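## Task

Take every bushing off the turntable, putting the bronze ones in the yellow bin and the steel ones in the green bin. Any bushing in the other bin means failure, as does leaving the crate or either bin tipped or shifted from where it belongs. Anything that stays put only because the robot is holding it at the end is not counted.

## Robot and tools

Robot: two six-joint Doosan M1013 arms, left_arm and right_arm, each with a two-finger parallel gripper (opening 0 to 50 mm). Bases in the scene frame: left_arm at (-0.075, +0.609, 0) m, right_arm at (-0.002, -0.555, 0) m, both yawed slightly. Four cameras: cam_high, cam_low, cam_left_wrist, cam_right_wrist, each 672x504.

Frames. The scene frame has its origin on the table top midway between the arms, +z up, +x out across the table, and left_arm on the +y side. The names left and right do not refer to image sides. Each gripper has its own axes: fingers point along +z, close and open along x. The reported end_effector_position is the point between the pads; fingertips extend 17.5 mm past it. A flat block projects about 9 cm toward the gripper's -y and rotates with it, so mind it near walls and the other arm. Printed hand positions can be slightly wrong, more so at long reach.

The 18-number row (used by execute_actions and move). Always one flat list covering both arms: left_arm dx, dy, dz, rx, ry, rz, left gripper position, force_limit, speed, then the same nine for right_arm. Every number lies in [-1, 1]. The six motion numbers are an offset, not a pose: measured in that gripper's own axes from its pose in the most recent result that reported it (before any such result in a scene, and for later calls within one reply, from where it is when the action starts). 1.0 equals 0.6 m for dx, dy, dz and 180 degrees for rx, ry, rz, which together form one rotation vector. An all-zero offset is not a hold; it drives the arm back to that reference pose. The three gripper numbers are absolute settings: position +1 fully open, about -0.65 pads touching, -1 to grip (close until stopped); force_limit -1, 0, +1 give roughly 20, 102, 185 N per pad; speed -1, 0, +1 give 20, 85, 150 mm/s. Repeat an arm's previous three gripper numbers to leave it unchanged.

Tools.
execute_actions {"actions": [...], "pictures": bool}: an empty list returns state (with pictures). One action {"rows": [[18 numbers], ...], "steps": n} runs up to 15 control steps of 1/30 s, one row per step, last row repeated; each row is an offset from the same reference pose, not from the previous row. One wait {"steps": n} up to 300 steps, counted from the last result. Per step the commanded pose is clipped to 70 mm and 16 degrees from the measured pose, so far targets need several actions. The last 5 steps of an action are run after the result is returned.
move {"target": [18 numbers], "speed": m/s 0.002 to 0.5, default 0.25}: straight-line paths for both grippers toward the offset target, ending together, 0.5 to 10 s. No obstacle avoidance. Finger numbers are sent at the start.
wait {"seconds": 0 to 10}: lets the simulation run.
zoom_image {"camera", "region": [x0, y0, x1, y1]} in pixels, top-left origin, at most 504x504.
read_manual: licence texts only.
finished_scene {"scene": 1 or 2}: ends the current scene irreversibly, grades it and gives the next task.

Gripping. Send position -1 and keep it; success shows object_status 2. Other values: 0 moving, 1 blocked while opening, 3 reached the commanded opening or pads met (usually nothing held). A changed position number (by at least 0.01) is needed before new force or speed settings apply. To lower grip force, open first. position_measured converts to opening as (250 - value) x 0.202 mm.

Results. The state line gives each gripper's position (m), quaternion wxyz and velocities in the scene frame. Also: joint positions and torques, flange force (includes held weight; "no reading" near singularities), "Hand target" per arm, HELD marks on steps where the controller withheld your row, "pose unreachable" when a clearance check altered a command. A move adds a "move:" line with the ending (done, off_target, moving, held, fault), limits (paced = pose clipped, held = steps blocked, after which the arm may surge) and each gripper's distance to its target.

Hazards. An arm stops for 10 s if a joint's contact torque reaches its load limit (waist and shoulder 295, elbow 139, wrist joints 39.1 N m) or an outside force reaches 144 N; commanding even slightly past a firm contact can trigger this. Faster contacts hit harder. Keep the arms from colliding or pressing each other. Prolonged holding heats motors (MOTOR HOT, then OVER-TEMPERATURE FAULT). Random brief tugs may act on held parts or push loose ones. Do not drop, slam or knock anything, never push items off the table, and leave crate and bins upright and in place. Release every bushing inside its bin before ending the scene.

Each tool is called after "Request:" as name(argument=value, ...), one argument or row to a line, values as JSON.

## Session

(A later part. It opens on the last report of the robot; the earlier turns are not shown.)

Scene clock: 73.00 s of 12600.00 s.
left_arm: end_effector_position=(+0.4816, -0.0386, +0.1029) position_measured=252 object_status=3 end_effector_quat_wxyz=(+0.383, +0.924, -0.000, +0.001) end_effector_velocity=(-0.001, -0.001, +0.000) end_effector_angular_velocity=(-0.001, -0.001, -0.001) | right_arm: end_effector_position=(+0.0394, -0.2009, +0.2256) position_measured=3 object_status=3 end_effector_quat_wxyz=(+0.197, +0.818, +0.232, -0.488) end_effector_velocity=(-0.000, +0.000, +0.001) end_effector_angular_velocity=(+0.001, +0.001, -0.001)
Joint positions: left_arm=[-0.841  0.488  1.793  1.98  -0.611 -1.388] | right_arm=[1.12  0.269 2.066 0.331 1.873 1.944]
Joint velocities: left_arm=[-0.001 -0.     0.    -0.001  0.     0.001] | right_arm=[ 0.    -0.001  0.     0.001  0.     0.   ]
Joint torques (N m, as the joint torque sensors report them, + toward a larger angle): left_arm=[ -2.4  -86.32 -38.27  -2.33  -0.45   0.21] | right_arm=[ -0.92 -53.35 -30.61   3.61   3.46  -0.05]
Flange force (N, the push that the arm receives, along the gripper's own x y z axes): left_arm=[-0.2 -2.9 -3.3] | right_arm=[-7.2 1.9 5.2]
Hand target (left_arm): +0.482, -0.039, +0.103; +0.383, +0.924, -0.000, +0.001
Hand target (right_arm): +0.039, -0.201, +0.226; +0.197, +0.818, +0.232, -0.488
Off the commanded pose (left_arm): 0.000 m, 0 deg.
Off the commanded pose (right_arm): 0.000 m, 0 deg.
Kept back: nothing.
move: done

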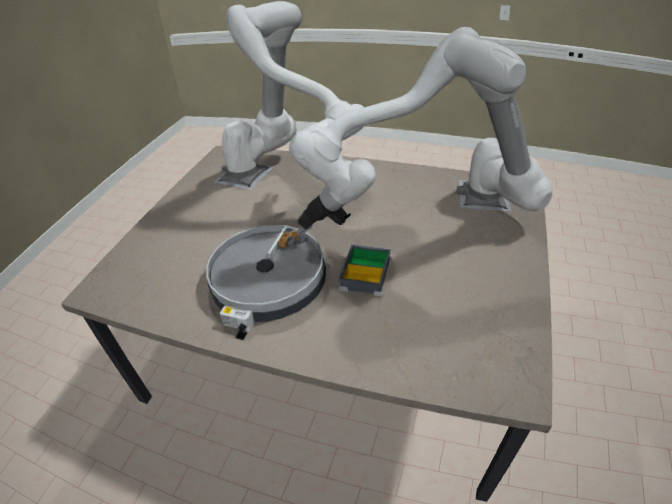

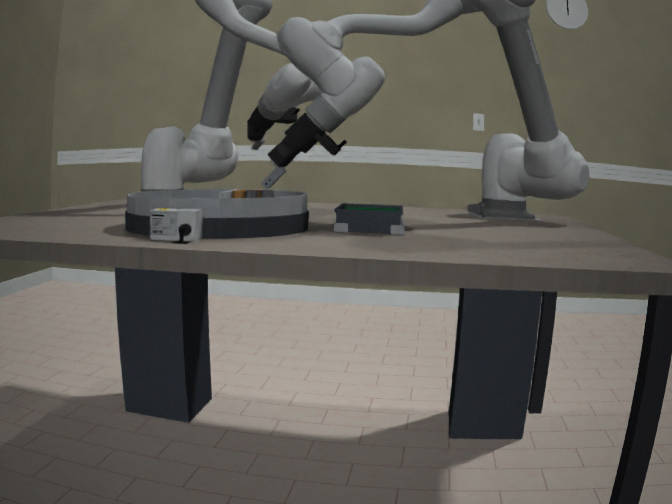

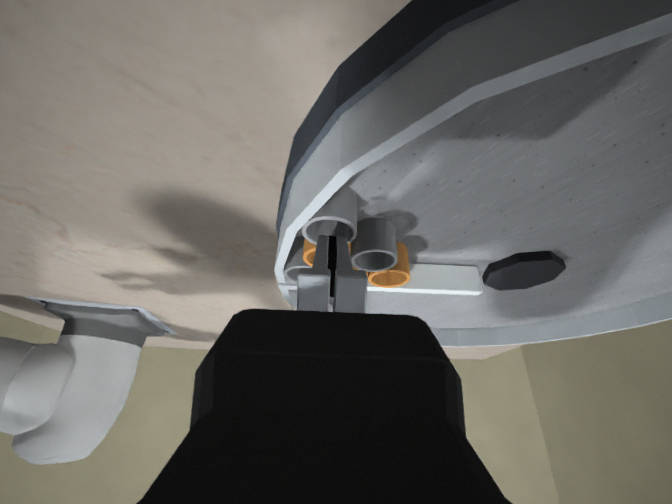

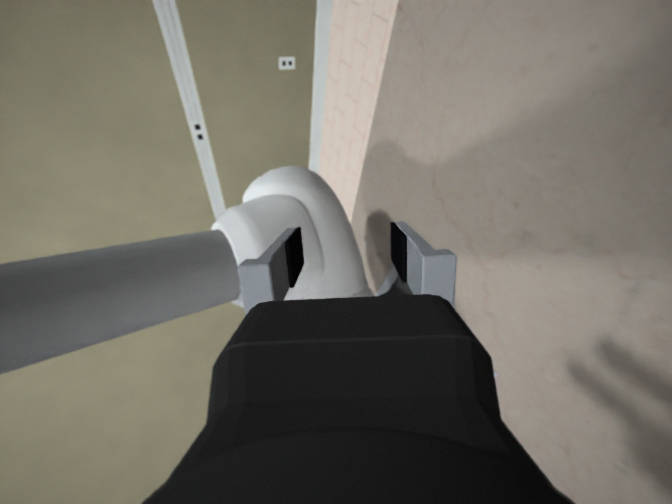

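Request:
move(
  target=[-0.0033, -0.0106, 0.0106, 0, 0, 0, -1, -0.5, 1, 0, 0, 0, 0, 0, 0, 1, 0, 0],
  speed=0.012,
)

Request:
zoom_image(
  camera="cam_low",
  region=[210, 150, 310, 210],
)

Request:
zoom_image(
  camera="cam_left_wrist",
  region=[250, 160, 430, 300],
)

Scene clock: 74.47 s of 12600.00 s.
left_arm: end_effector_position=(+0.4797, -0.0386, +0.0939) position_measured=252 object_status=3 end_effector_quat_wxyz=(+0.383, +0.924, -0.000, +0.001) end_effector_velocity=(+0.000, -0.000, +0.000) end_effector_angular_velocity=(-0.001, -0.001, +0.000) | right_arm: end_effector_position=(+0.0394, -0.2009, +0.2256) position_measured=3 object_status=3 end_effector_quat_wxyz=(+0.197, +0.818, +0.232, -0.488) end_effector_velocity=(+0.000, -0.000, +0.000) end_effector_angular_velocity=(-0.000, -0.000, +0.000)
Joint positions: left_arm=[-0.843  0.496  1.801  1.958 -0.604 -1.363] | right_arm=[1.12  0.269 2.066 0.331 1.873 1.944]
Joint velocities: left_arm=[ 0.    -0.    -0.    -0.001  0.     0.001] | right_arm=[-0.    -0.001 -0.    -0.001  0.001  0.   ]
Joint torques (N m, as the joint torque sensors report them, + toward a larger angle): left_arm=[ -1.87 -88.5  -38.12  -2.37  -0.49   0.41] | right_arm=[ -1.08 -53.55 -30.25   3.84   3.41   0.01]
Flange force (N, the push that the arm receives, along the gripper's own x y z axes): left_arm=[1.0 -2.3 -1.1] | right_arm=[-7.0 1.9 4.5]
Hand target (left_arm): +0.480, -0.039, +0.094; +0.383, +0.924, -0.000, +0.001
Hand target (right_arm): +0.039, -0.201, +0.226; +0.197, +0.818, +0.232, -0.488
Off the commanded pose (left_arm): 0.000 m, 0 deg.
Off the commanded pose (right_arm): 0.000 m, 0 deg.
Kept back: nothing.
move: done

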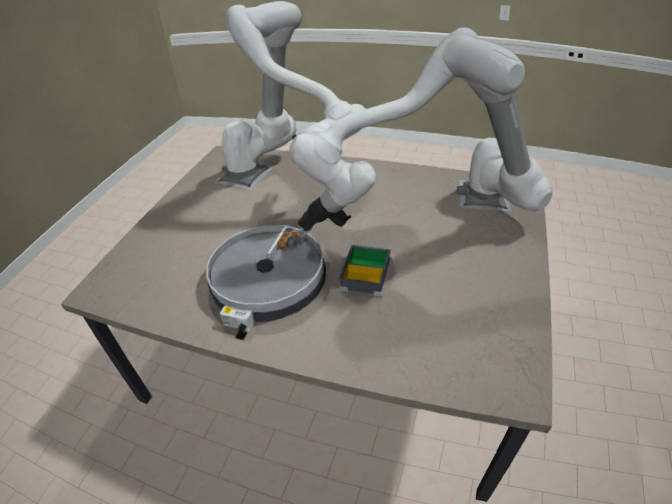

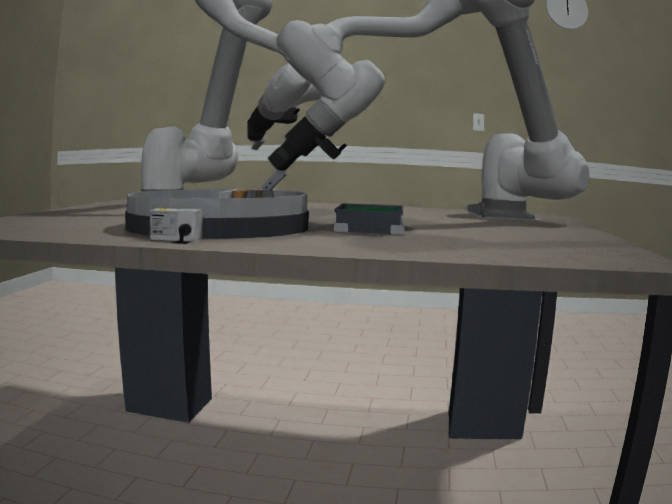

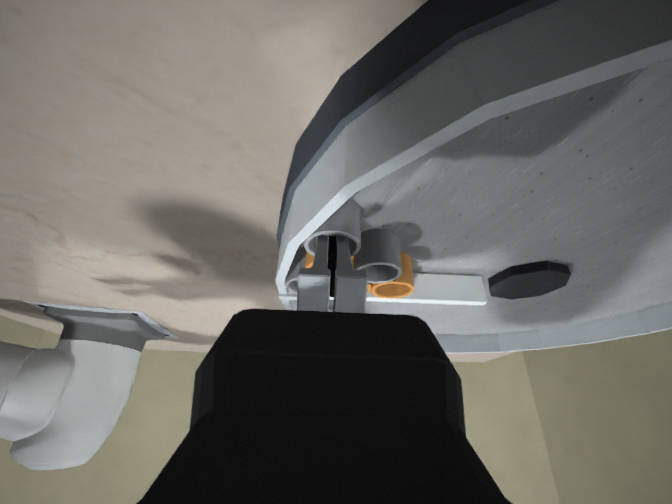

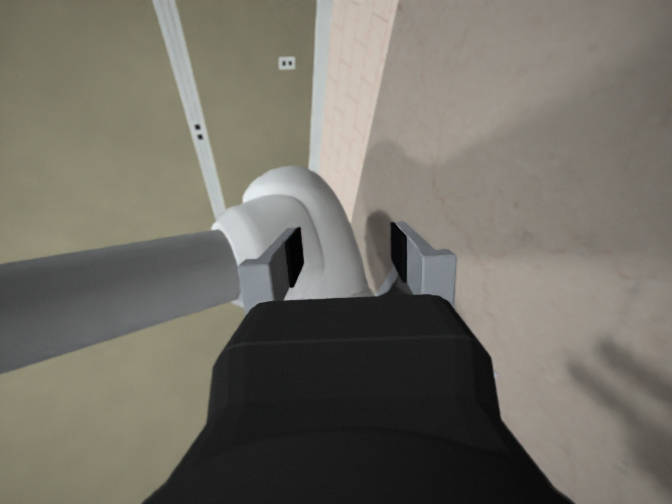

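Region (210, 150, 310, 210) of cam_low's 672x504 image, scaled by 5.040, with more detail than that image has; it fills the top 302 rows of this view, and the rest is white.

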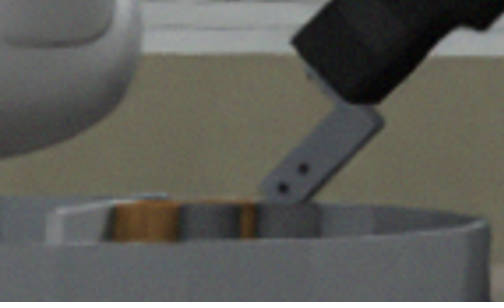

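Region (250, 160, 430, 300) of cam_left_wrist's 672x504 image, scaled by 2.800, with more detail than that image has.

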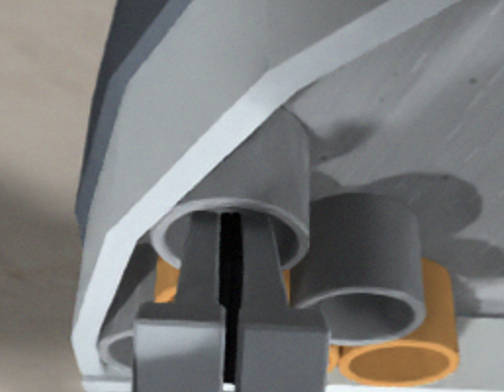

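Request:
move(
  target=[0.2338, -0.04856, -0.04856, 0, 0, 0, -1, -0.5, 1, 0, 0, 0, 0, 0, 0, 1, 0, 0],
  speed=0.07,
)

Request:
zoom_image(
  camera="cam_left_wrist",
  region=[250, 160, 430, 300],
)

Scene clock: 77.37 s of 12600.00 s.
left_arm: end_effector_position=(+0.6199, +0.0027, +0.0940) position_measured=252 object_status=3 end_effector_quat_wxyz=(+0.383, +0.924, -0.000, +0.001) end_effector_velocity=(-0.000, -0.000, +0.001) end_effector_angular_velocity=(-0.001, -0.001, -0.000) | right_arm: end_effector_position=(+0.0394, -0.2009, +0.2256) position_measured=3 object_status=3 end_effector_quat_wxyz=(+0.197, +0.818, +0.232, -0.488) end_effector_velocity=(+0.000, +0.000, -0.000) end_effector_angular_velocity=(+0.001, -0.001, -0.000)
Joint positions: left_arm=[-0.687  0.612  1.597  2.089 -0.751 -1.405] | right_arm=[1.12  0.269 2.066 0.331 1.873 1.944]
Joint velocities: left_arm=[-0.001 -0.001 -0.     0.    -0.    -0.001] | right_arm=[-0.    -0.001  0.    -0.    -0.001  0.   ]
Joint torques (N m, as the joint torque sensors report them, + toward a larger angle): left_arm=[  -3.87 -100.91  -39.73   -3.37   -0.44    0.45] | right_arm=[ -0.8  -53.82 -30.12   3.67   3.34  -0.08]
Flange force (N, the push that the arm receives, along the gripper's own x y z axes): left_arm=[1.8 -2.9 -2.7] | right_arm=[-6.6 1.6 3.9]
Hand target (left_arm): +0.620, +0.003, +0.094; +0.383, +0.924, -0.000, +0.001
Hand target (right_arm): +0.039, -0.201, +0.226; +0.197, +0.818, +0.232, -0.488
Off the commanded pose (left_arm): 0.000 m, 0 deg.
Off the commanded pose (right_arm): 0.000 m, 0 deg.
Kept back: nothing.
move: done

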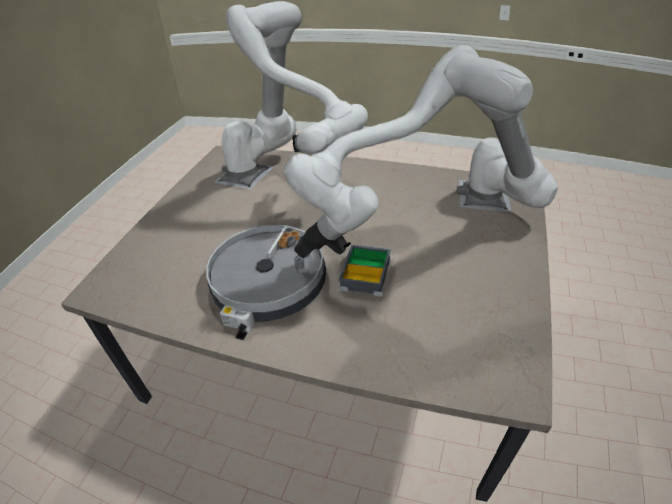

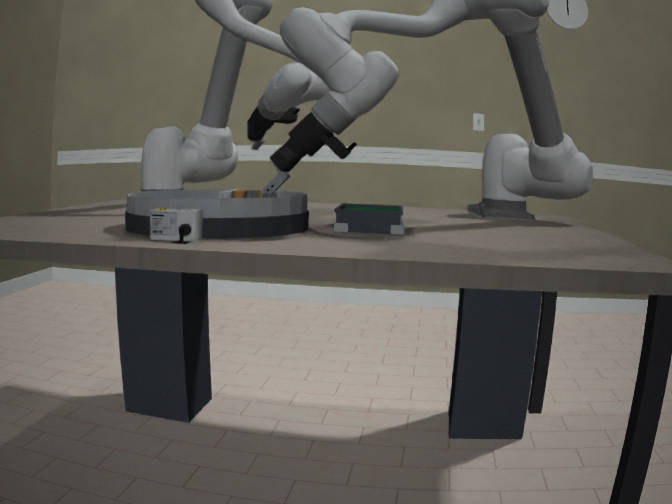

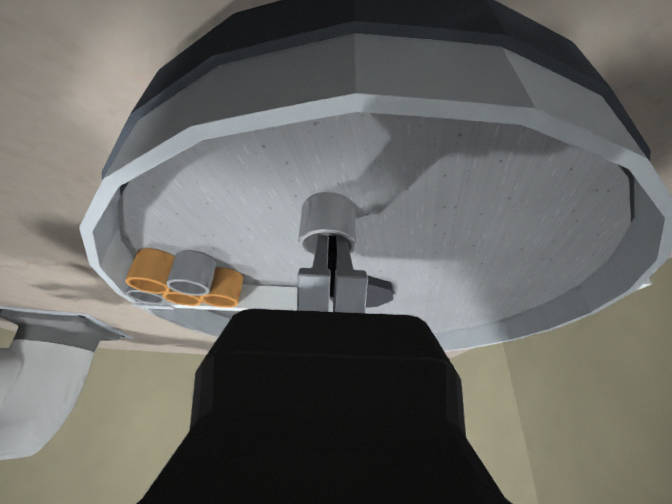

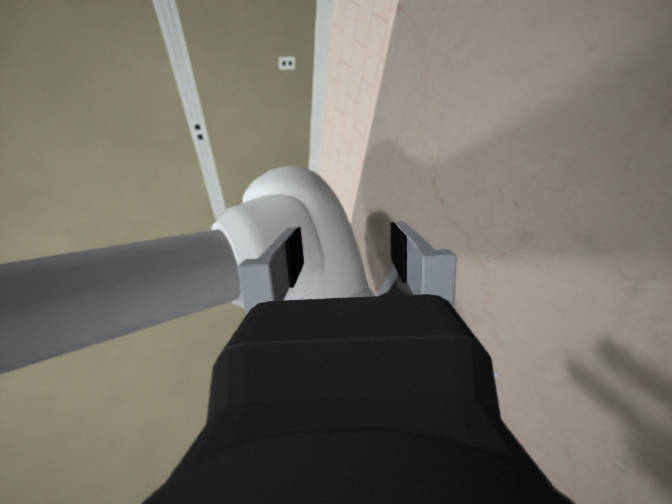

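Region (250, 160, 430, 300) of cam_left_wrist's 672x504 image, scaled by 2.800, with more detail than that image has.

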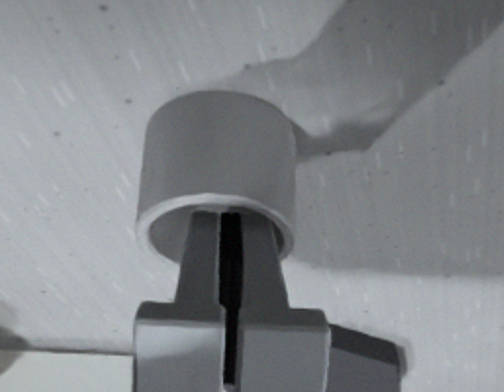

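Request:
execute_actions(
  actions=[
    {"rows": [[0,0.0026,-0.0026,0,0,0,-1,-0.5,1,0,0,0,0,0,0,1,0,0],[0,0.0052,-0.0052,0,0,0,-1,-0.5,1,0,0,0,0,0,0,1,0,0],[0,0.0078,-0.0078,0,0,0,-1,-0.5,1,0,0,0,0,0,0,1,0,0],[0,0.0104,-0.0104,0,0,0,-1,-0.5,1,0,0,0,0,0,0,1,0,0],[0,0.01296,-0.01296,0,0,0,-1,-0.5,1,0,0,0,0,0,0,1,0,0],[0,0.01296,-0.01296,0,0,0,-1,-0.5,1,0,0,0,0,0,0,1,0,0],[0,0.01296,-0.01296,0,0,0,-1,-0.5,1,0,0,0,0,0,0,1,0,0],[0,0.01296,-0.01296,0,0,0,-1,-0.5,1,0,0,0,0,0,0,1,0,0],[0,0.01296,-0.01296,0,0,0,-1,-0.5,1,0,0,0,0,0,0,1,0,0],[0,0.01296,-0.01296,0,0,0,-1,-0.5,1,0,0,0,0,0,0,1,0,0],[0,0.01296,-0.01296,0,0,0,1,0,1,0,0,0,0,0,0,1,0,0]], "steps": 15},
  ],
)

Request:
execute_actions(
  actions=[
    {"rows": [[-0.0087,0.00165,0.00165,0,0,0,1,0,1,0,0,0,0,0,0,1,0,0],[-0.0173,0.0033,0.0033,0,0,0,1,0,1,0,0,0,0,0,0,1,0,0],[-0.026,0.00495,0.00495,0,0,0,1,0,1,0,0,0,0,0,0,1,0,0],[-0.0347,0.0066,0.0066,0,0,0,1,0,1,0,0,0,0,0,0,1,0,0],[-0.04333,0.00825,0.00825,0,0,0,1,0,1,0,0,0,0,0,0,1,0,0]], "steps": 12},
  ],
)

Request:
execute_actions(
  actions=[
    {"rows": [[0,-0.0051,0.0051,0,0,0,1,0,1,0,0,0,0,0,0,1,0,0],[0,-0.0102,0.0102,0,0,0,1,0,1,0,0,0,0,0,0,1,0,0],[0,-0.0153,0.0153,0,0,0,1,0,1,0,0,0,0,0,0,1,0,0],[0,-0.0204,0.0204,0,0,0,1,0,1,0,0,0,0,0,0,1,0,0],[0,-0.0255,0.0255,0,0,0,1,0,1,0,0,0,0,0,0,1,0,0],[0,-0.03064,0.03064,0,0,0,1,0,1,0,0,0,0,0,0,1,0,0]], "steps": 15},
  ],
  pictures=true,
)

Request:
execute_actions(
  actions=[
    {"rows": [[0,0,0,0,0,0,-1,0,0,0,0,0,0,0,0,1,0,0]], "steps": 15},
  ],
  pictures=true,
)

Scene clock: 80.20 s of 12600.00 s.
left_arm: end_effector_position=(+0.6199, +0.0027, +0.1048) position_measured=252 object_status=3 end_effector_quat_wxyz=(+0.383, +0.924, -0.000, +0.001) end_effector_velocity=(-0.001, -0.000, +0.000) end_effector_angular_velocity=(+0.002, +0.002, -0.001) | right_arm: end_effector_position=(+0.0394, -0.2009, +0.2256) position_measured=3 object_status=3 end_effector_quat_wxyz=(+0.197, +0.818, +0.232, -0.488) end_effector_velocity=(-0.000, +0.000, -0.000) end_effector_angular_velocity=(+0.000, +0.001, -0.001)
Joint positions: left_arm=[-0.687  0.602  1.592  2.104 -0.759 -1.425] | right_arm=[1.12  0.269 2.066 0.331 1.873 1.944]
Joint velocities: left_arm=[-0.001  0.    -0.001  0.004 -0.002 -0.004] | right_arm=[ 0.     0.001  0.     0.002 -0.    -0.   ]
Joint torques (N m, as the joint torque sensors report them, + toward a larger angle): left_arm=[  -2.49 -101.35  -39.44   -3.13   -0.52    0.25] | right_arm=[ -1.01 -53.99 -30.42   3.61   3.49   0.07]
Flange force (N, the push that the arm receives, along the gripper's own x y z axes): left_arm=[3.7 -3.2 2.4] | right_arm=[-5.6 1.3 4.6]
Steps of this call (steps 1 to 75: nothing new was sent; steps 76 to 85: the first 10 steps of this action). Readings (end_effector_position | what the end effector reports):
76: left_arm (+0.6200, +0.0027, +0.0940) | right_arm (+0.0394, -0.2009, +0.2256) | left_arm position_measured=252 object_status=3 | right_arm position_measured=3 object_status=3
77: left_arm (+0.6199, +0.0027, +0.0946) | right_arm (+0.0394, -0.2009, +0.2256) | left_arm position_measured=252 object_status=3 | right_arm position_measured=3 object_status=3
79: left_arm (+0.6199, +0.0027, +0.0982) | right_arm (+0.0394, -0.2009, +0.2256) | left_arm position_measured=252 object_status=3 | right_arm position_measured=3 object_status=3
83: left_arm (+0.6200, +0.0027, +0.1046) | right_arm (+0.0394, -0.2009, +0.2256) | left_arm position_measured=252 object_status=3 | right_arm position_measured=3 object_status=3
85: the state above

Scene clock: 80.60 s of 12600.00 s.
left_arm: end_effector_position=(+0.5969, -0.0035, +0.1050) position_measured=3 object_status=0 end_effector_quat_wxyz=(+0.382, +0.924, -0.000, +0.000) end_effector_velocity=(-0.082, -0.024, +0.001) end_effector_angular_velocity=(-0.002, -0.004, -0.004) | right_arm: end_effector_position=(+0.0394, -0.2009, +0.2256) position_measured=3 object_status=3 end_effector_quat_wxyz=(+0.197, +0.818, +0.232, -0.488) end_effector_velocity=(-0.000, -0.000, -0.000) end_effector_angular_velocity=(-0.001, +0.001, +0.000)
Joint positions: left_arm=[-0.71   0.58   1.629  2.086 -0.735 -1.418] | right_arm=[1.12  0.269 2.066 0.331 1.873 1.944]
Joint velocities: left_arm=[-0.083 -0.075  0.131 -0.07   0.085  0.032] | right_arm=[ 0.     0.001  0.    -0.     0.     0.   ]
Joint torques (N m, as the joint torque sensors report them, + toward a larger angle): left_arm=[ 11.52 -91.97 -42.52  -3.88   0.02  -0.03] | right_arm=[ -2.03 -53.8  -30.32   3.52   3.32   0.02]
Flange force (N, the push that the arm receives, along the gripper's own x y z axes): left_arm=[-0.4 -1.1 1.7] | right_arm=[-7.1 -0.4 5.0]
Off your previous action's commanded pose (left_arm): 0.000 m, 0 deg at its last step (step 5 of this call).
Off your previous action's commanded pose (right_arm): 0.000 m, 0 deg at its last step (step 5 of this call).
Steps of this call (steps 1 to 5: the last 5 steps of your previous action; steps 6 to 12: the first 7 steps of this action, its rows measured from where the robot was after step 5). Readings (end_effector_position | what the end effector reports):
5: left_arm (+0.6199, +0.0027, +0.1049) | right_arm (+0.0394, -0.2009, +0.2256) | left_arm position_measured=142 object_status=0 | right_arm position_measured=3 object_status=3
6: left_arm (+0.6199, +0.0027, +0.1051) | right_arm (+0.0394, -0.2009, +0.2256) | left_arm position_measured=117 object_status=0 | right_arm position_measured=3 object_status=3
7: left_arm (+0.6182, +0.0023, +0.1052) | right_arm (+0.0394, -0.2009, +0.2256) | left_arm position_measured=93 object_status=0 | right_arm position_measured=3 object_status=3
9: left_arm (+0.6105, +0.0001, +0.1051) | right_arm (+0.0394, -0.2009, +0.2256) | left_arm position_measured=43 object_status=0 | right_arm position_measured=3 object_status=3
12: the state above

Scene clock: 81.10 s of 12600.00 s.
left_arm: end_effector_position=(+0.5940, -0.0043, +0.0793) position_measured=3 object_status=3 end_effector_quat_wxyz=(+0.382, +0.924, -0.000, +0.001) end_effector_velocity=(+0.003, -0.003, -0.004) end_effector_angular_velocity=(-0.010, -0.009, -0.000) | right_arm: end_effector_position=(+0.0394, -0.2009, +0.2256) position_measured=3 object_status=3 end_effector_quat_wxyz=(+0.197, +0.818, +0.232, -0.488) end_effector_velocity=(+0.000, +0.000, -0.001) end_effector_angular_velocity=(+0.001, -0.001, -0.000)
Joint positions: left_arm=[-0.713  0.603  1.647  2.045 -0.714 -1.366] | right_arm=[1.12  0.269 2.066 0.331 1.873 1.944]
Joint velocities: left_arm=[ 0.     0.007  0.    -0.024  0.007  0.029] | right_arm=[ 0.     0.    -0.    -0.    -0.002 -0.   ]
Joint torques (N m, as the joint torque sensors report them, + toward a larger angle): left_arm=[  -3.39 -101.67  -38.45   -2.94   -1.02    0.41] | right_arm=[ -0.49 -53.01 -31.27   3.64   3.42   0.04]
Flange force (N, the push that the arm receives, along the gripper's own x y z axes): left_arm=[2.7 -1.0 -1.9] | right_arm=[-7.6 3.5 6.4]
Off your previous action's commanded pose (left_arm): 0.000 m, 0 deg at its last step (step 5 of this call).
Off your previous action's commanded pose (right_arm): 0.000 m, 0 deg at its last step (step 5 of this call).
Steps of this call (steps 1 to 5: the last 5 steps of your previous action; steps 6 to 15: the first 10 steps of this action, its rows measured from where the robot was after step 5). Readings (end_effector_position | what the end effector reports):
5: left_arm (+0.5941, -0.0043, +0.1049) | right_arm (+0.0394, -0.2009, +0.2256) | left_arm position_measured=3 object_status=0 | right_arm position_measured=3 object_status=3
6: left_arm (+0.5940, -0.0043, +0.1049) | right_arm (+0.0394, -0.2009, +0.2256) | left_arm position_measured=3 object_status=3 | right_arm position_measured=3 object_status=3
7: left_arm (+0.5942, -0.0044, +0.1036) | right_arm (+0.0394, -0.2009, +0.2256) | left_arm position_measured=3 object_status=3 | right_arm position_measured=3 object_status=3
9: left_arm (+0.5940, -0.0042, +0.0968) | right_arm (+0.0394, -0.2009, +0.2256) | left_arm position_measured=3 object_status=3 | right_arm position_measured=3 object_status=3
13: left_arm (+0.5939, -0.0041, +0.0811) | right_arm (+0.0394, -0.2009, +0.2256) | left_arm position_measured=3 object_status=3 | right_arm position_measured=3 object_status=3
15: the state above

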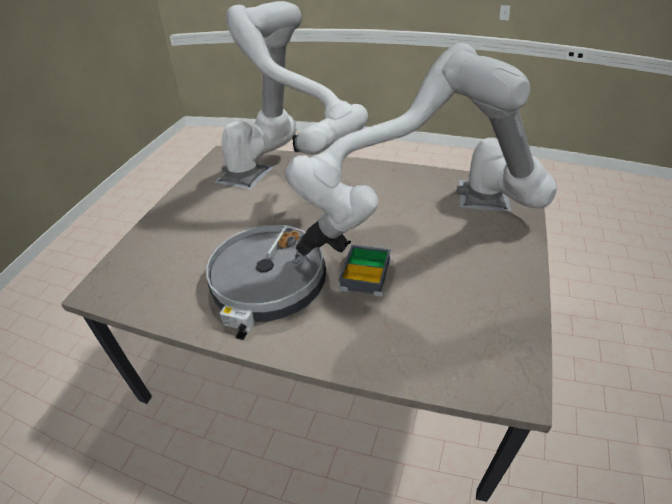

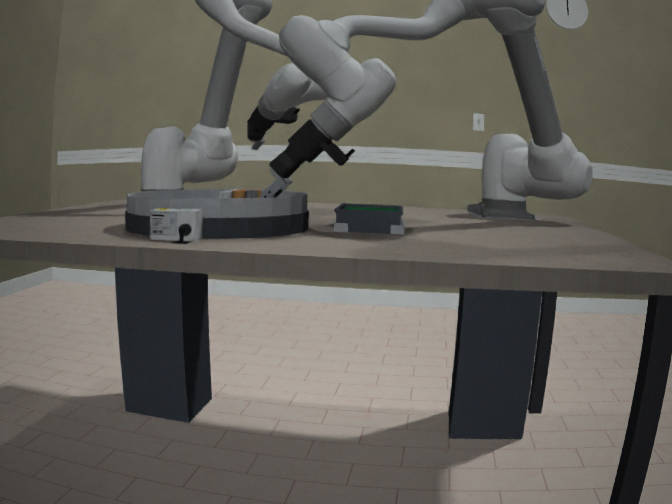

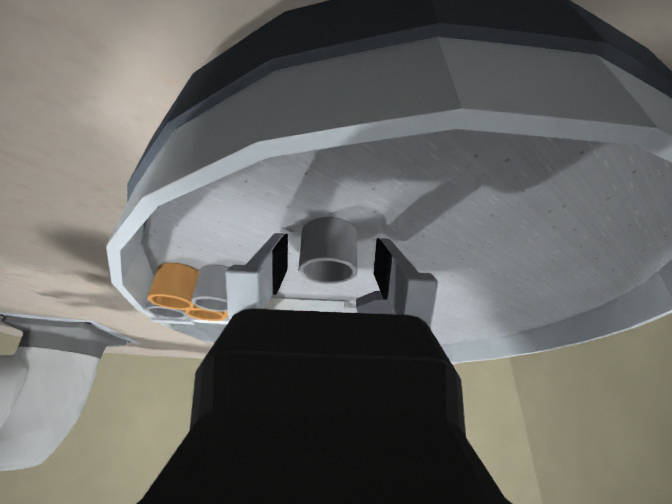

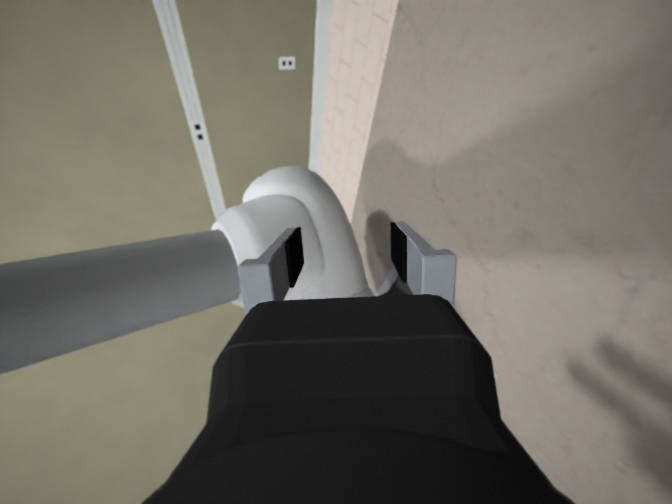

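Scene clock: 81.60 s of 12600.00 s.
left_arm: end_effector_position=(+0.5941, -0.0043, +0.0790) position_measured=100 object_status=0 end_effector_quat_wxyz=(+0.383, +0.924, -0.000, +0.001) end_effector_velocity=(-0.001, -0.001, +0.000) end_effector_angular_velocity=(-0.000, -0.000, -0.002) | right_arm: end_effector_position=(+0.0394, -0.2009, +0.2256) position_measured=3 object_status=3 end_effector_quat_wxyz=(+0.197, +0.818, +0.232, -0.488) end_effector_velocity=(+0.000, -0.000, +0.000) end_effector_angular_velocity=(+0.002, -0.002, +0.001)
Joint positions: left_arm=[-0.713  0.603  1.647  2.044 -0.713 -1.365] | right_arm=[1.12  0.269 2.066 0.331 1.873 1.944]
Joint velocities: left_arm=[-0.002 -0.001  0.     0.     0.    -0.   ] | right_arm=[ 0.    -0.001  0.    -0.001 -0.001  0.   ]
Joint torques (N m, as the joint torque sensors report them, + toward a larger angle): left_arm=[ -2.75 -98.06 -38.24  -3.03  -0.39   0.11] | right_arm=[ -1.31 -53.91 -30.02   3.62   3.42  -0.02]
Flange force (N, the push that the arm receives, along the gripper's own x y z axes): left_arm=[1.1 -2.1 -2.3] | right_arm=[-6.5 0.6 4.1]
Off your previous action's commanded pose (left_arm): 0.000 m, 0 deg at its last step (step 5 of this call).
Off your previous action's commanded pose (right_arm): 0.000 m, 0 deg at its last step (step 5 of this call).
Steps of this call (steps 1 to 5: the last 5 steps of your previous action; steps 6 to 15: the first 10 steps of this action, its rows measured from where the robot was after step 5). Readings (end_effector_position | what the end effector reports):
5: left_arm (+0.5941, -0.0043, +0.0790) | right_arm (+0.0394, -0.2009, +0.2256) | left_arm position_measured=3 object_status=3 | right_arm position_measured=3 object_status=3
6: left_arm (+0.5941, -0.0043, +0.0790) | right_arm (+0.0394, -0.2009, +0.2256) | left_arm position_measured=10 object_status=0 | right_arm position_measured=3 object_status=3
7: left_arm (+0.5941, -0.0043, +0.0790) | right_arm (+0.0394, -0.2009, +0.2256) | left_arm position_measured=24 object_status=0 | right_arm position_measured=3 object_status=3
9: left_arm (+0.5941, -0.0043, +0.0790) | right_arm (+0.0394, -0.2009, +0.2256) | left_arm position_measured=52 object_status=0 | right_arm position_measured=3 object_status=3
13: left_arm (+0.5941, -0.0043, +0.0790) | right_arm (+0.0394, -0.2009, +0.2256) | left_arm position_measured=100 object_status=0 | right_arm position_measured=3 object_status=3
15: the state above

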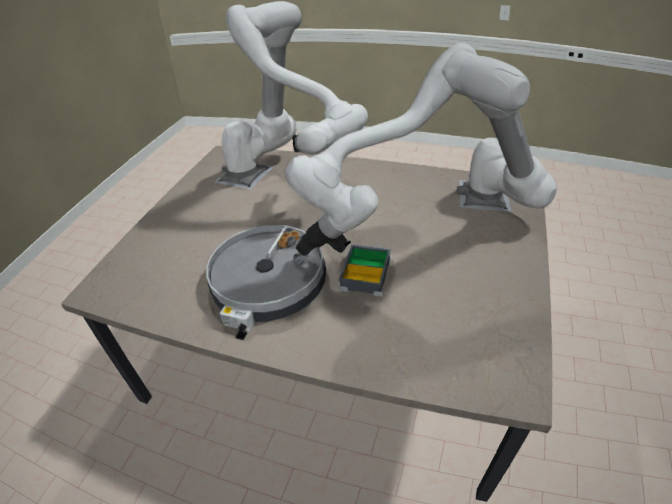

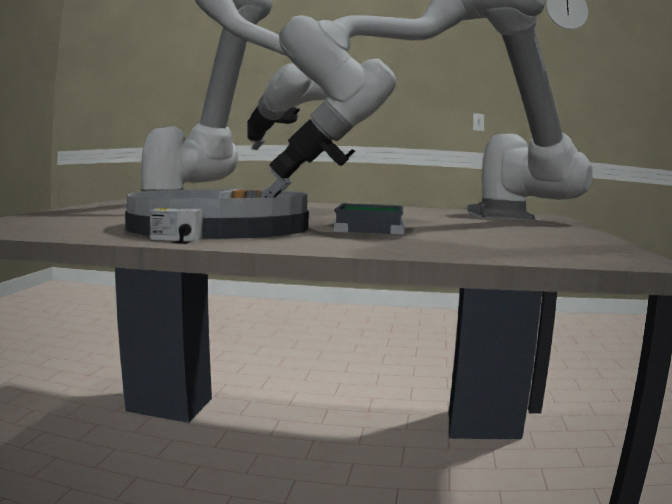

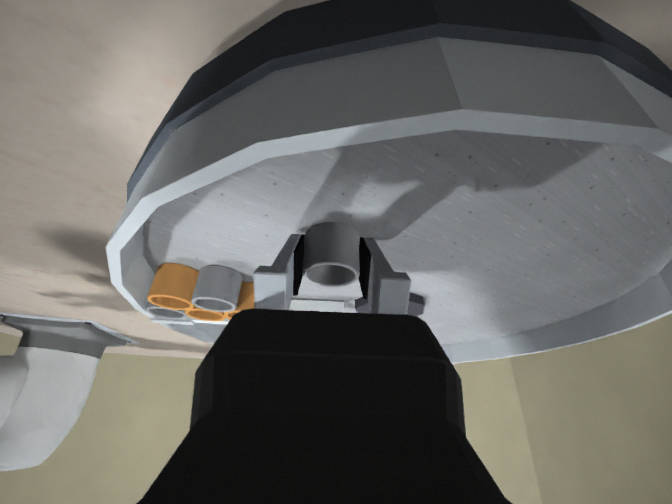

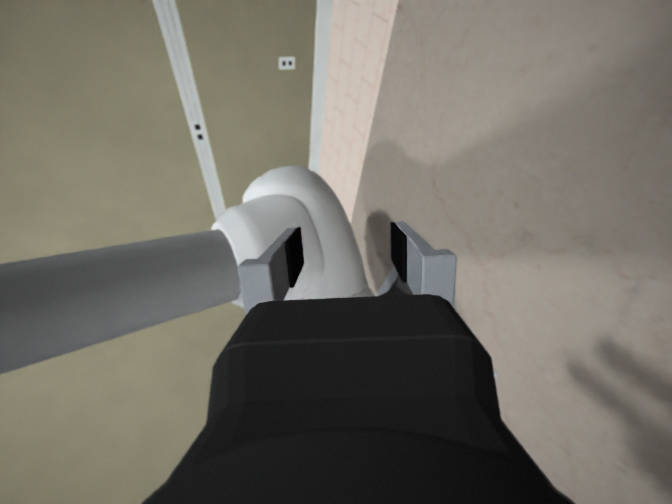

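Request:
execute_actions(
  actions=[],
)

Scene clock: 82.40 s of 12600.00 s.
left_arm: end_effector_position=(+0.5941, -0.0043, +0.0790) position_measured=100 object_status=2 end_effector_quat_wxyz=(+0.383, +0.924, -0.000, +0.001) end_effector_velocity=(-0.001, -0.000, -0.001) end_effector_angular_velocity=(+0.001, +0.001, -0.002) | right_arm: end_effector_position=(+0.0394, -0.2009, +0.2256) position_measured=3 object_status=3 end_effector_quat_wxyz=(+0.197, +0.818, +0.232, -0.488) end_effector_velocity=(+0.000, -0.000, +0.000) end_effector_angular_velocity=(-0.001, +0.001, +0.000)
Joint positions: left_arm=[-0.713  0.603  1.647  2.044 -0.713 -1.365] | right_arm=[1.12  0.269 2.066 0.331 1.873 1.944]
Joint velocities: left_arm=[-0.001  0.     0.001 -0.    -0.     0.001] | right_arm=[-0.    -0.    -0.    -0.     0.001  0.   ]
Joint torques (N m, as the joint torque sensors report them, + toward a larger angle): left_arm=[  -4.02 -100.15  -38.75   -2.94   -0.6     0.14] | right_arm=[ -0.58 -53.47 -29.84   3.64   3.48  -0.05]
Flange force (N, the push that the arm receives, along the gripper's own x y z axes): left_arm=[3.5 -4.9 -0.1] | right_arm=[-7.0 2.0 3.7]
Hand target (left_arm): +0.594, -0.004, +0.079; +0.383, +0.924, -0.000, +0.001
Hand target (right_arm): +0.039, -0.201, +0.226; +0.197, +0.818, +0.232, -0.488
Off the commanded pose (left_arm): 0.000 m, 0 deg.
Off the commanded pose (right_arm): 0.000 m, 0 deg.
Kept back: nothing.
Steps of this call (steps 1 to 5: the last 5 steps of your previous action; steps 6 to 24: nothing new was sent). Readings (end_effector_position | what the end effector reports):
1: left_arm (+0.5941, -0.0043, +0.0790) | right_arm (+0.0394, -0.2009, +0.2256) | left_arm position_measured=100 object_status=0 | right_arm position_measured=3 object_status=3
2: left_arm (+0.5941, -0.0043, +0.0790) | right_arm (+0.0394, -0.2009, +0.2256) | left_arm position_measured=100 object_status=0 | right_arm position_measured=3 object_status=3
4: left_arm (+0.5941, -0.0043, +0.0790) | right_arm (+0.0394, -0.2009, +0.2256) | left_arm position_measured=100 object_status=2 | right_arm position_measured=3 object_status=3
8: left_arm (+0.5941, -0.0043, +0.0790) | right_arm (+0.0394, -0.2009, +0.2256) | left_arm position_measured=100 object_status=2 | right_arm position_measured=3 object_status=3
24: the state above

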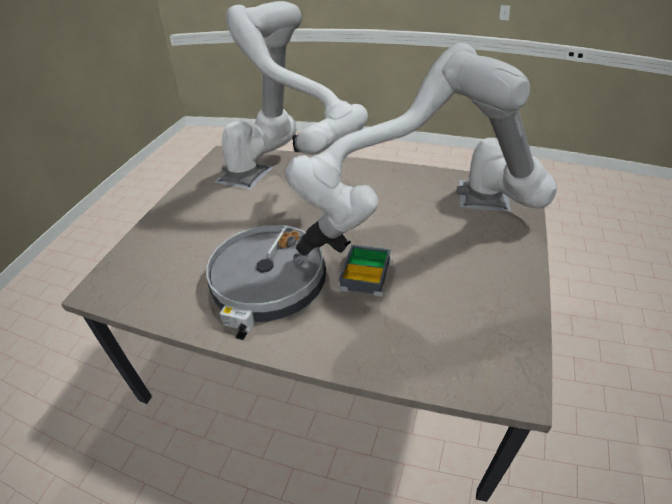

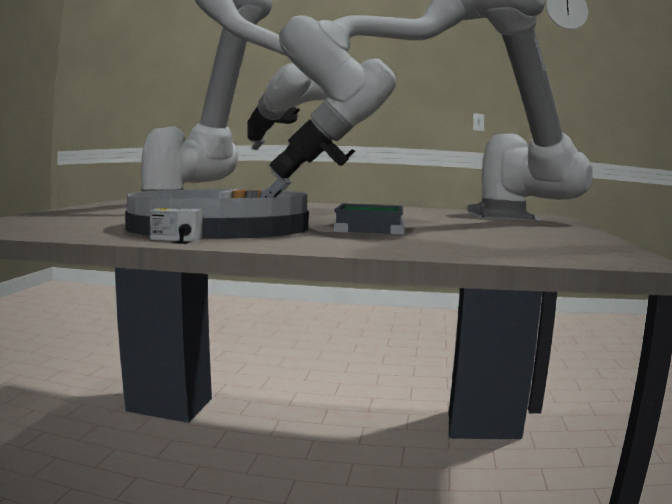

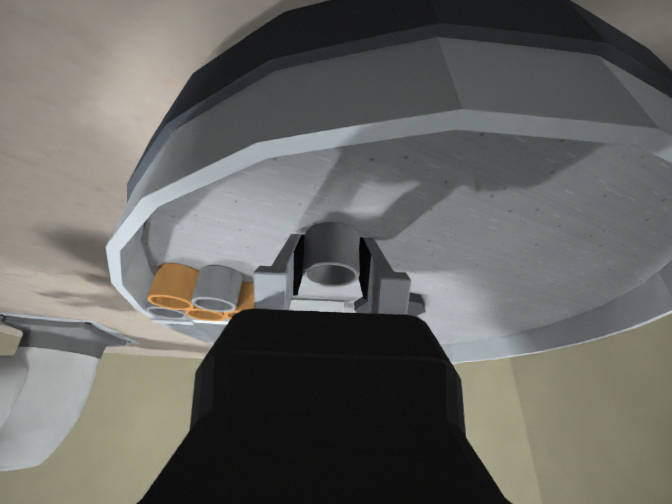

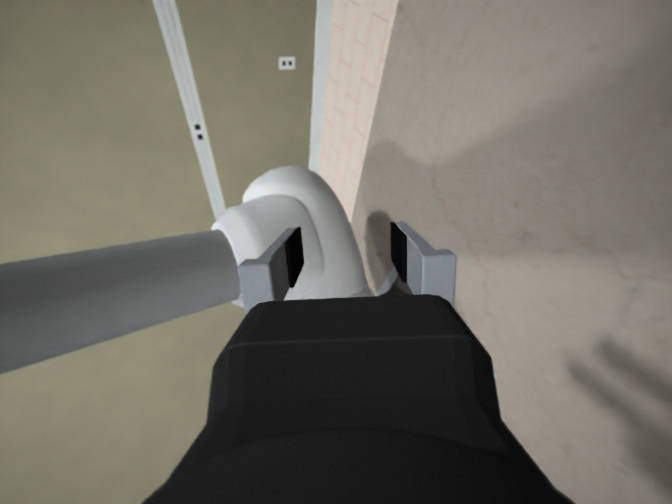

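Request:
move(
  target=[0, 0.05893, -0.10607, 0, 0, 0, -1, 0, 0, 0, 0, 0, 0, 0, 0, 1, 0, 0],
  speed=0.2,
)

Request:
move(
  target=[-0.14017, -0.20541, -0.20541, 0, 0, 0, -1, 0, 0, 0, 0, 0, 0, 0, 0, 1, 0, 0],
  speed=0.3,
)

Scene clock: 85.17 s of 12600.00 s.
left_arm: end_effector_position=(+0.5940, +0.0157, +0.1489) position_measured=100 object_status=2 end_effector_quat_wxyz=(+0.383, +0.924, -0.000, +0.001) end_effector_velocity=(-0.001, -0.000, +0.000) end_effector_angular_velocity=(+0.000, +0.000, -0.001) | right_arm: end_effector_position=(+0.0394, -0.2009, +0.2256) position_measured=3 object_status=3 end_effector_quat_wxyz=(+0.197, +0.818, +0.232, -0.488) end_effector_velocity=(+0.000, -0.000, -0.000) end_effector_angular_velocity=(-0.003, +0.001, +0.001)
Joint positions: left_arm=[-0.692  0.523  1.631  2.138 -0.776 -1.475] | right_arm=[1.12  0.269 2.066 0.331 1.873 1.944]
Joint velocities: left_arm=[-0.001 -0.     0.     0.001 -0.001 -0.001] | right_arm=[ 0.     0.002  0.    -0.001  0.001  0.   ]
Joint torques (N m, as the joint torque sensors report them, + toward a larger angle): left_arm=[ -3.32 -93.45 -40.96  -3.54  -0.71   0.31] | right_arm=[  0.06 -53.03 -30.03   3.53   3.51  -0.11]
Flange force (N, the push that the arm receives, along the gripper's own x y z axes): left_arm=[0.7 -3.8 -1.1] | right_arm=[-6.6 3.1 3.8]
Hand target (left_arm): +0.594, +0.016, +0.149; +0.383, +0.924, -0.000, +0.001
Hand target (right_arm): +0.039, -0.201, +0.226; +0.197, +0.818, +0.232, -0.488
Off the commanded pose (left_arm): 0.000 m, 0 deg.
Off the commanded pose (right_arm): 0.000 m, 0 deg.
Kept back: nothing.
move: done

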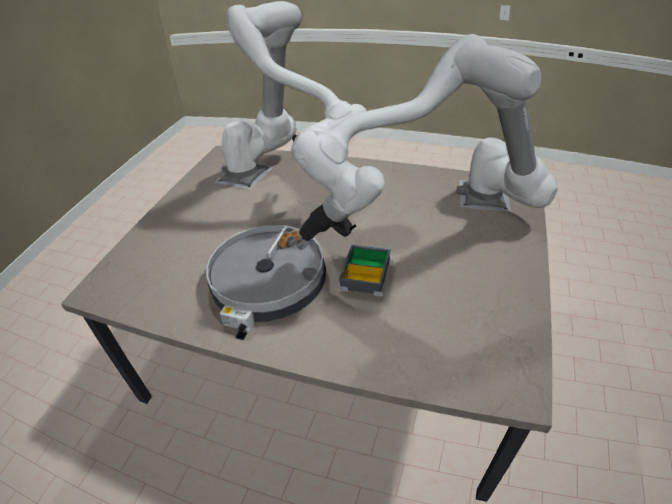

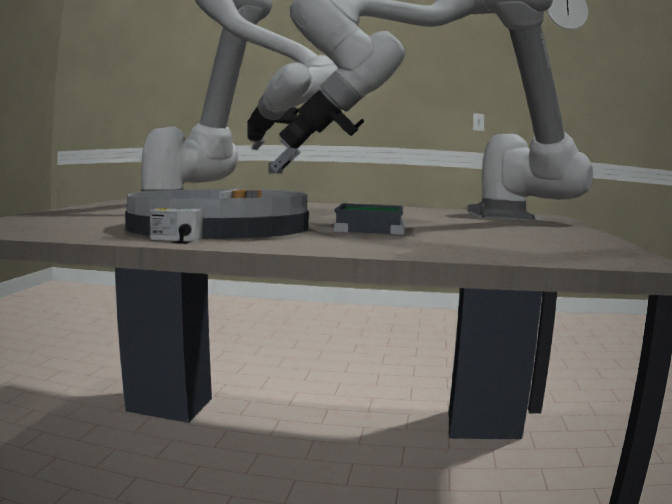

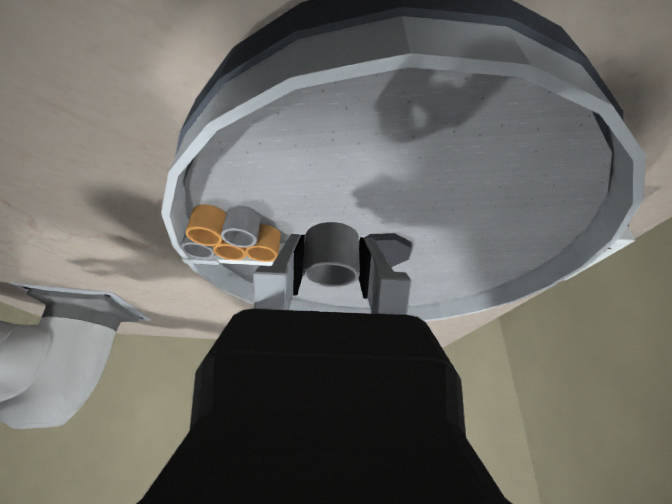

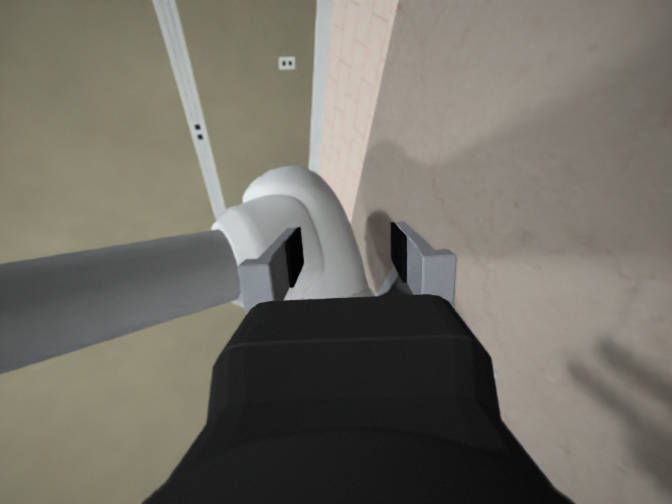

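Scene clock: 86.23 s of 12600.00 s.
left_arm: end_effector_position=(+0.5100, +0.1900, +0.1487) position_measured=100 object_status=2 end_effector_quat_wxyz=(+0.382, +0.924, -0.000, +0.001) end_effector_velocity=(+0.000, -0.000, +0.001) end_effector_angular_velocity=(-0.000, -0.000, -0.000) | right_arm: end_effector_position=(+0.0394, -0.2009, +0.2256) position_measured=3 object_status=3 end_effector_quat_wxyz=(+0.197, +0.818, +0.232, -0.488) end_effector_velocity=(+0.000, -0.000, -0.000) end_effector_angular_velocity=(-0.001, -0.000, +0.001)
Joint positions: left_arm=[-0.53   0.321  1.947  2.076 -0.829 -1.247] | right_arm=[1.12  0.269 2.066 0.331 1.873 1.944]
Joint velocities: left_arm=[-0. -0. -0.  0. -0. -0.] | right_arm=[-0.     0.    -0.    -0.001  0.     0.   ]
Joint torques (N m, as the joint torque sensors report them, + toward a larger angle): left_arm=[ -3.36 -69.93 -38.01  -3.22  -0.96   0.07] | right_arm=[ -1.35 -52.7  -30.3    3.67   3.53  -0.02]
Flange force (N, the push that the arm receives, along the gripper's own x y z axes): left_arm=[0.2 -4.3 -3.0] | right_arm=[-8.3 1.7 5.4]
Hand target (left_arm): +0.510, +0.190, +0.149; +0.382, +0.924, -0.000, +0.001
Hand target (right_arm): +0.039, -0.201, +0.226; +0.197, +0.818, +0.232, -0.488
Off the commanded pose (left_arm): 0.000 m, 0 deg.
Off the commanded pose (right_arm): 0.000 m, 0 deg.
Kept back: nothing.
move: done

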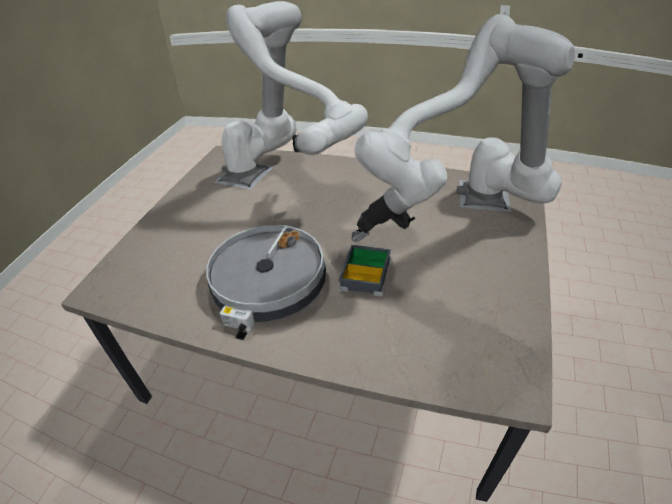

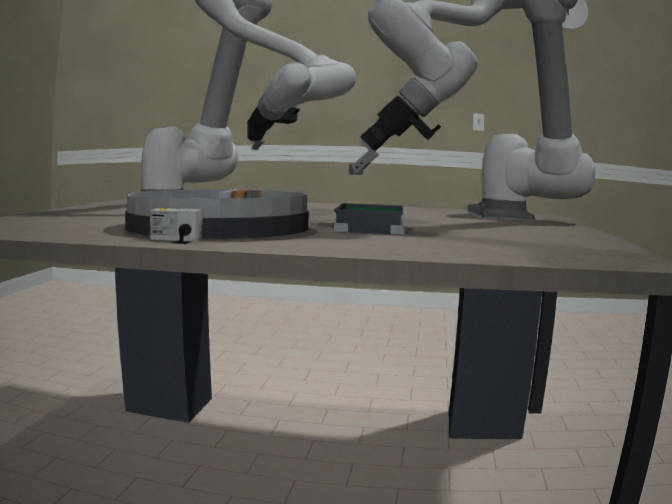

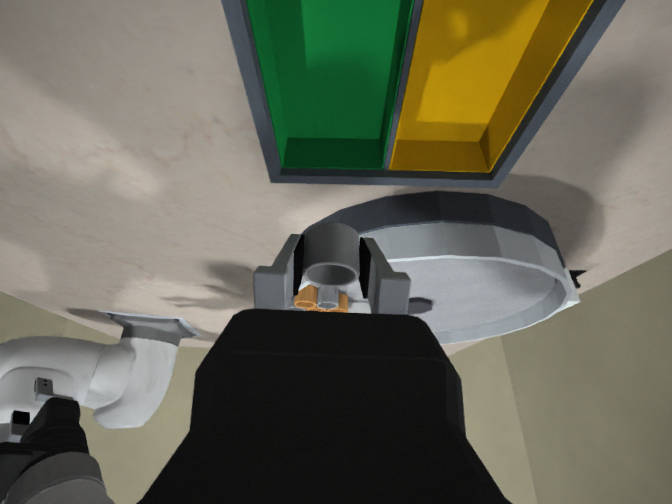

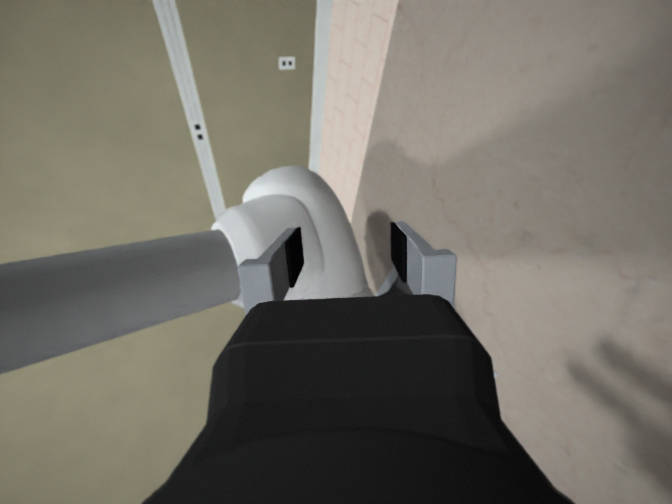

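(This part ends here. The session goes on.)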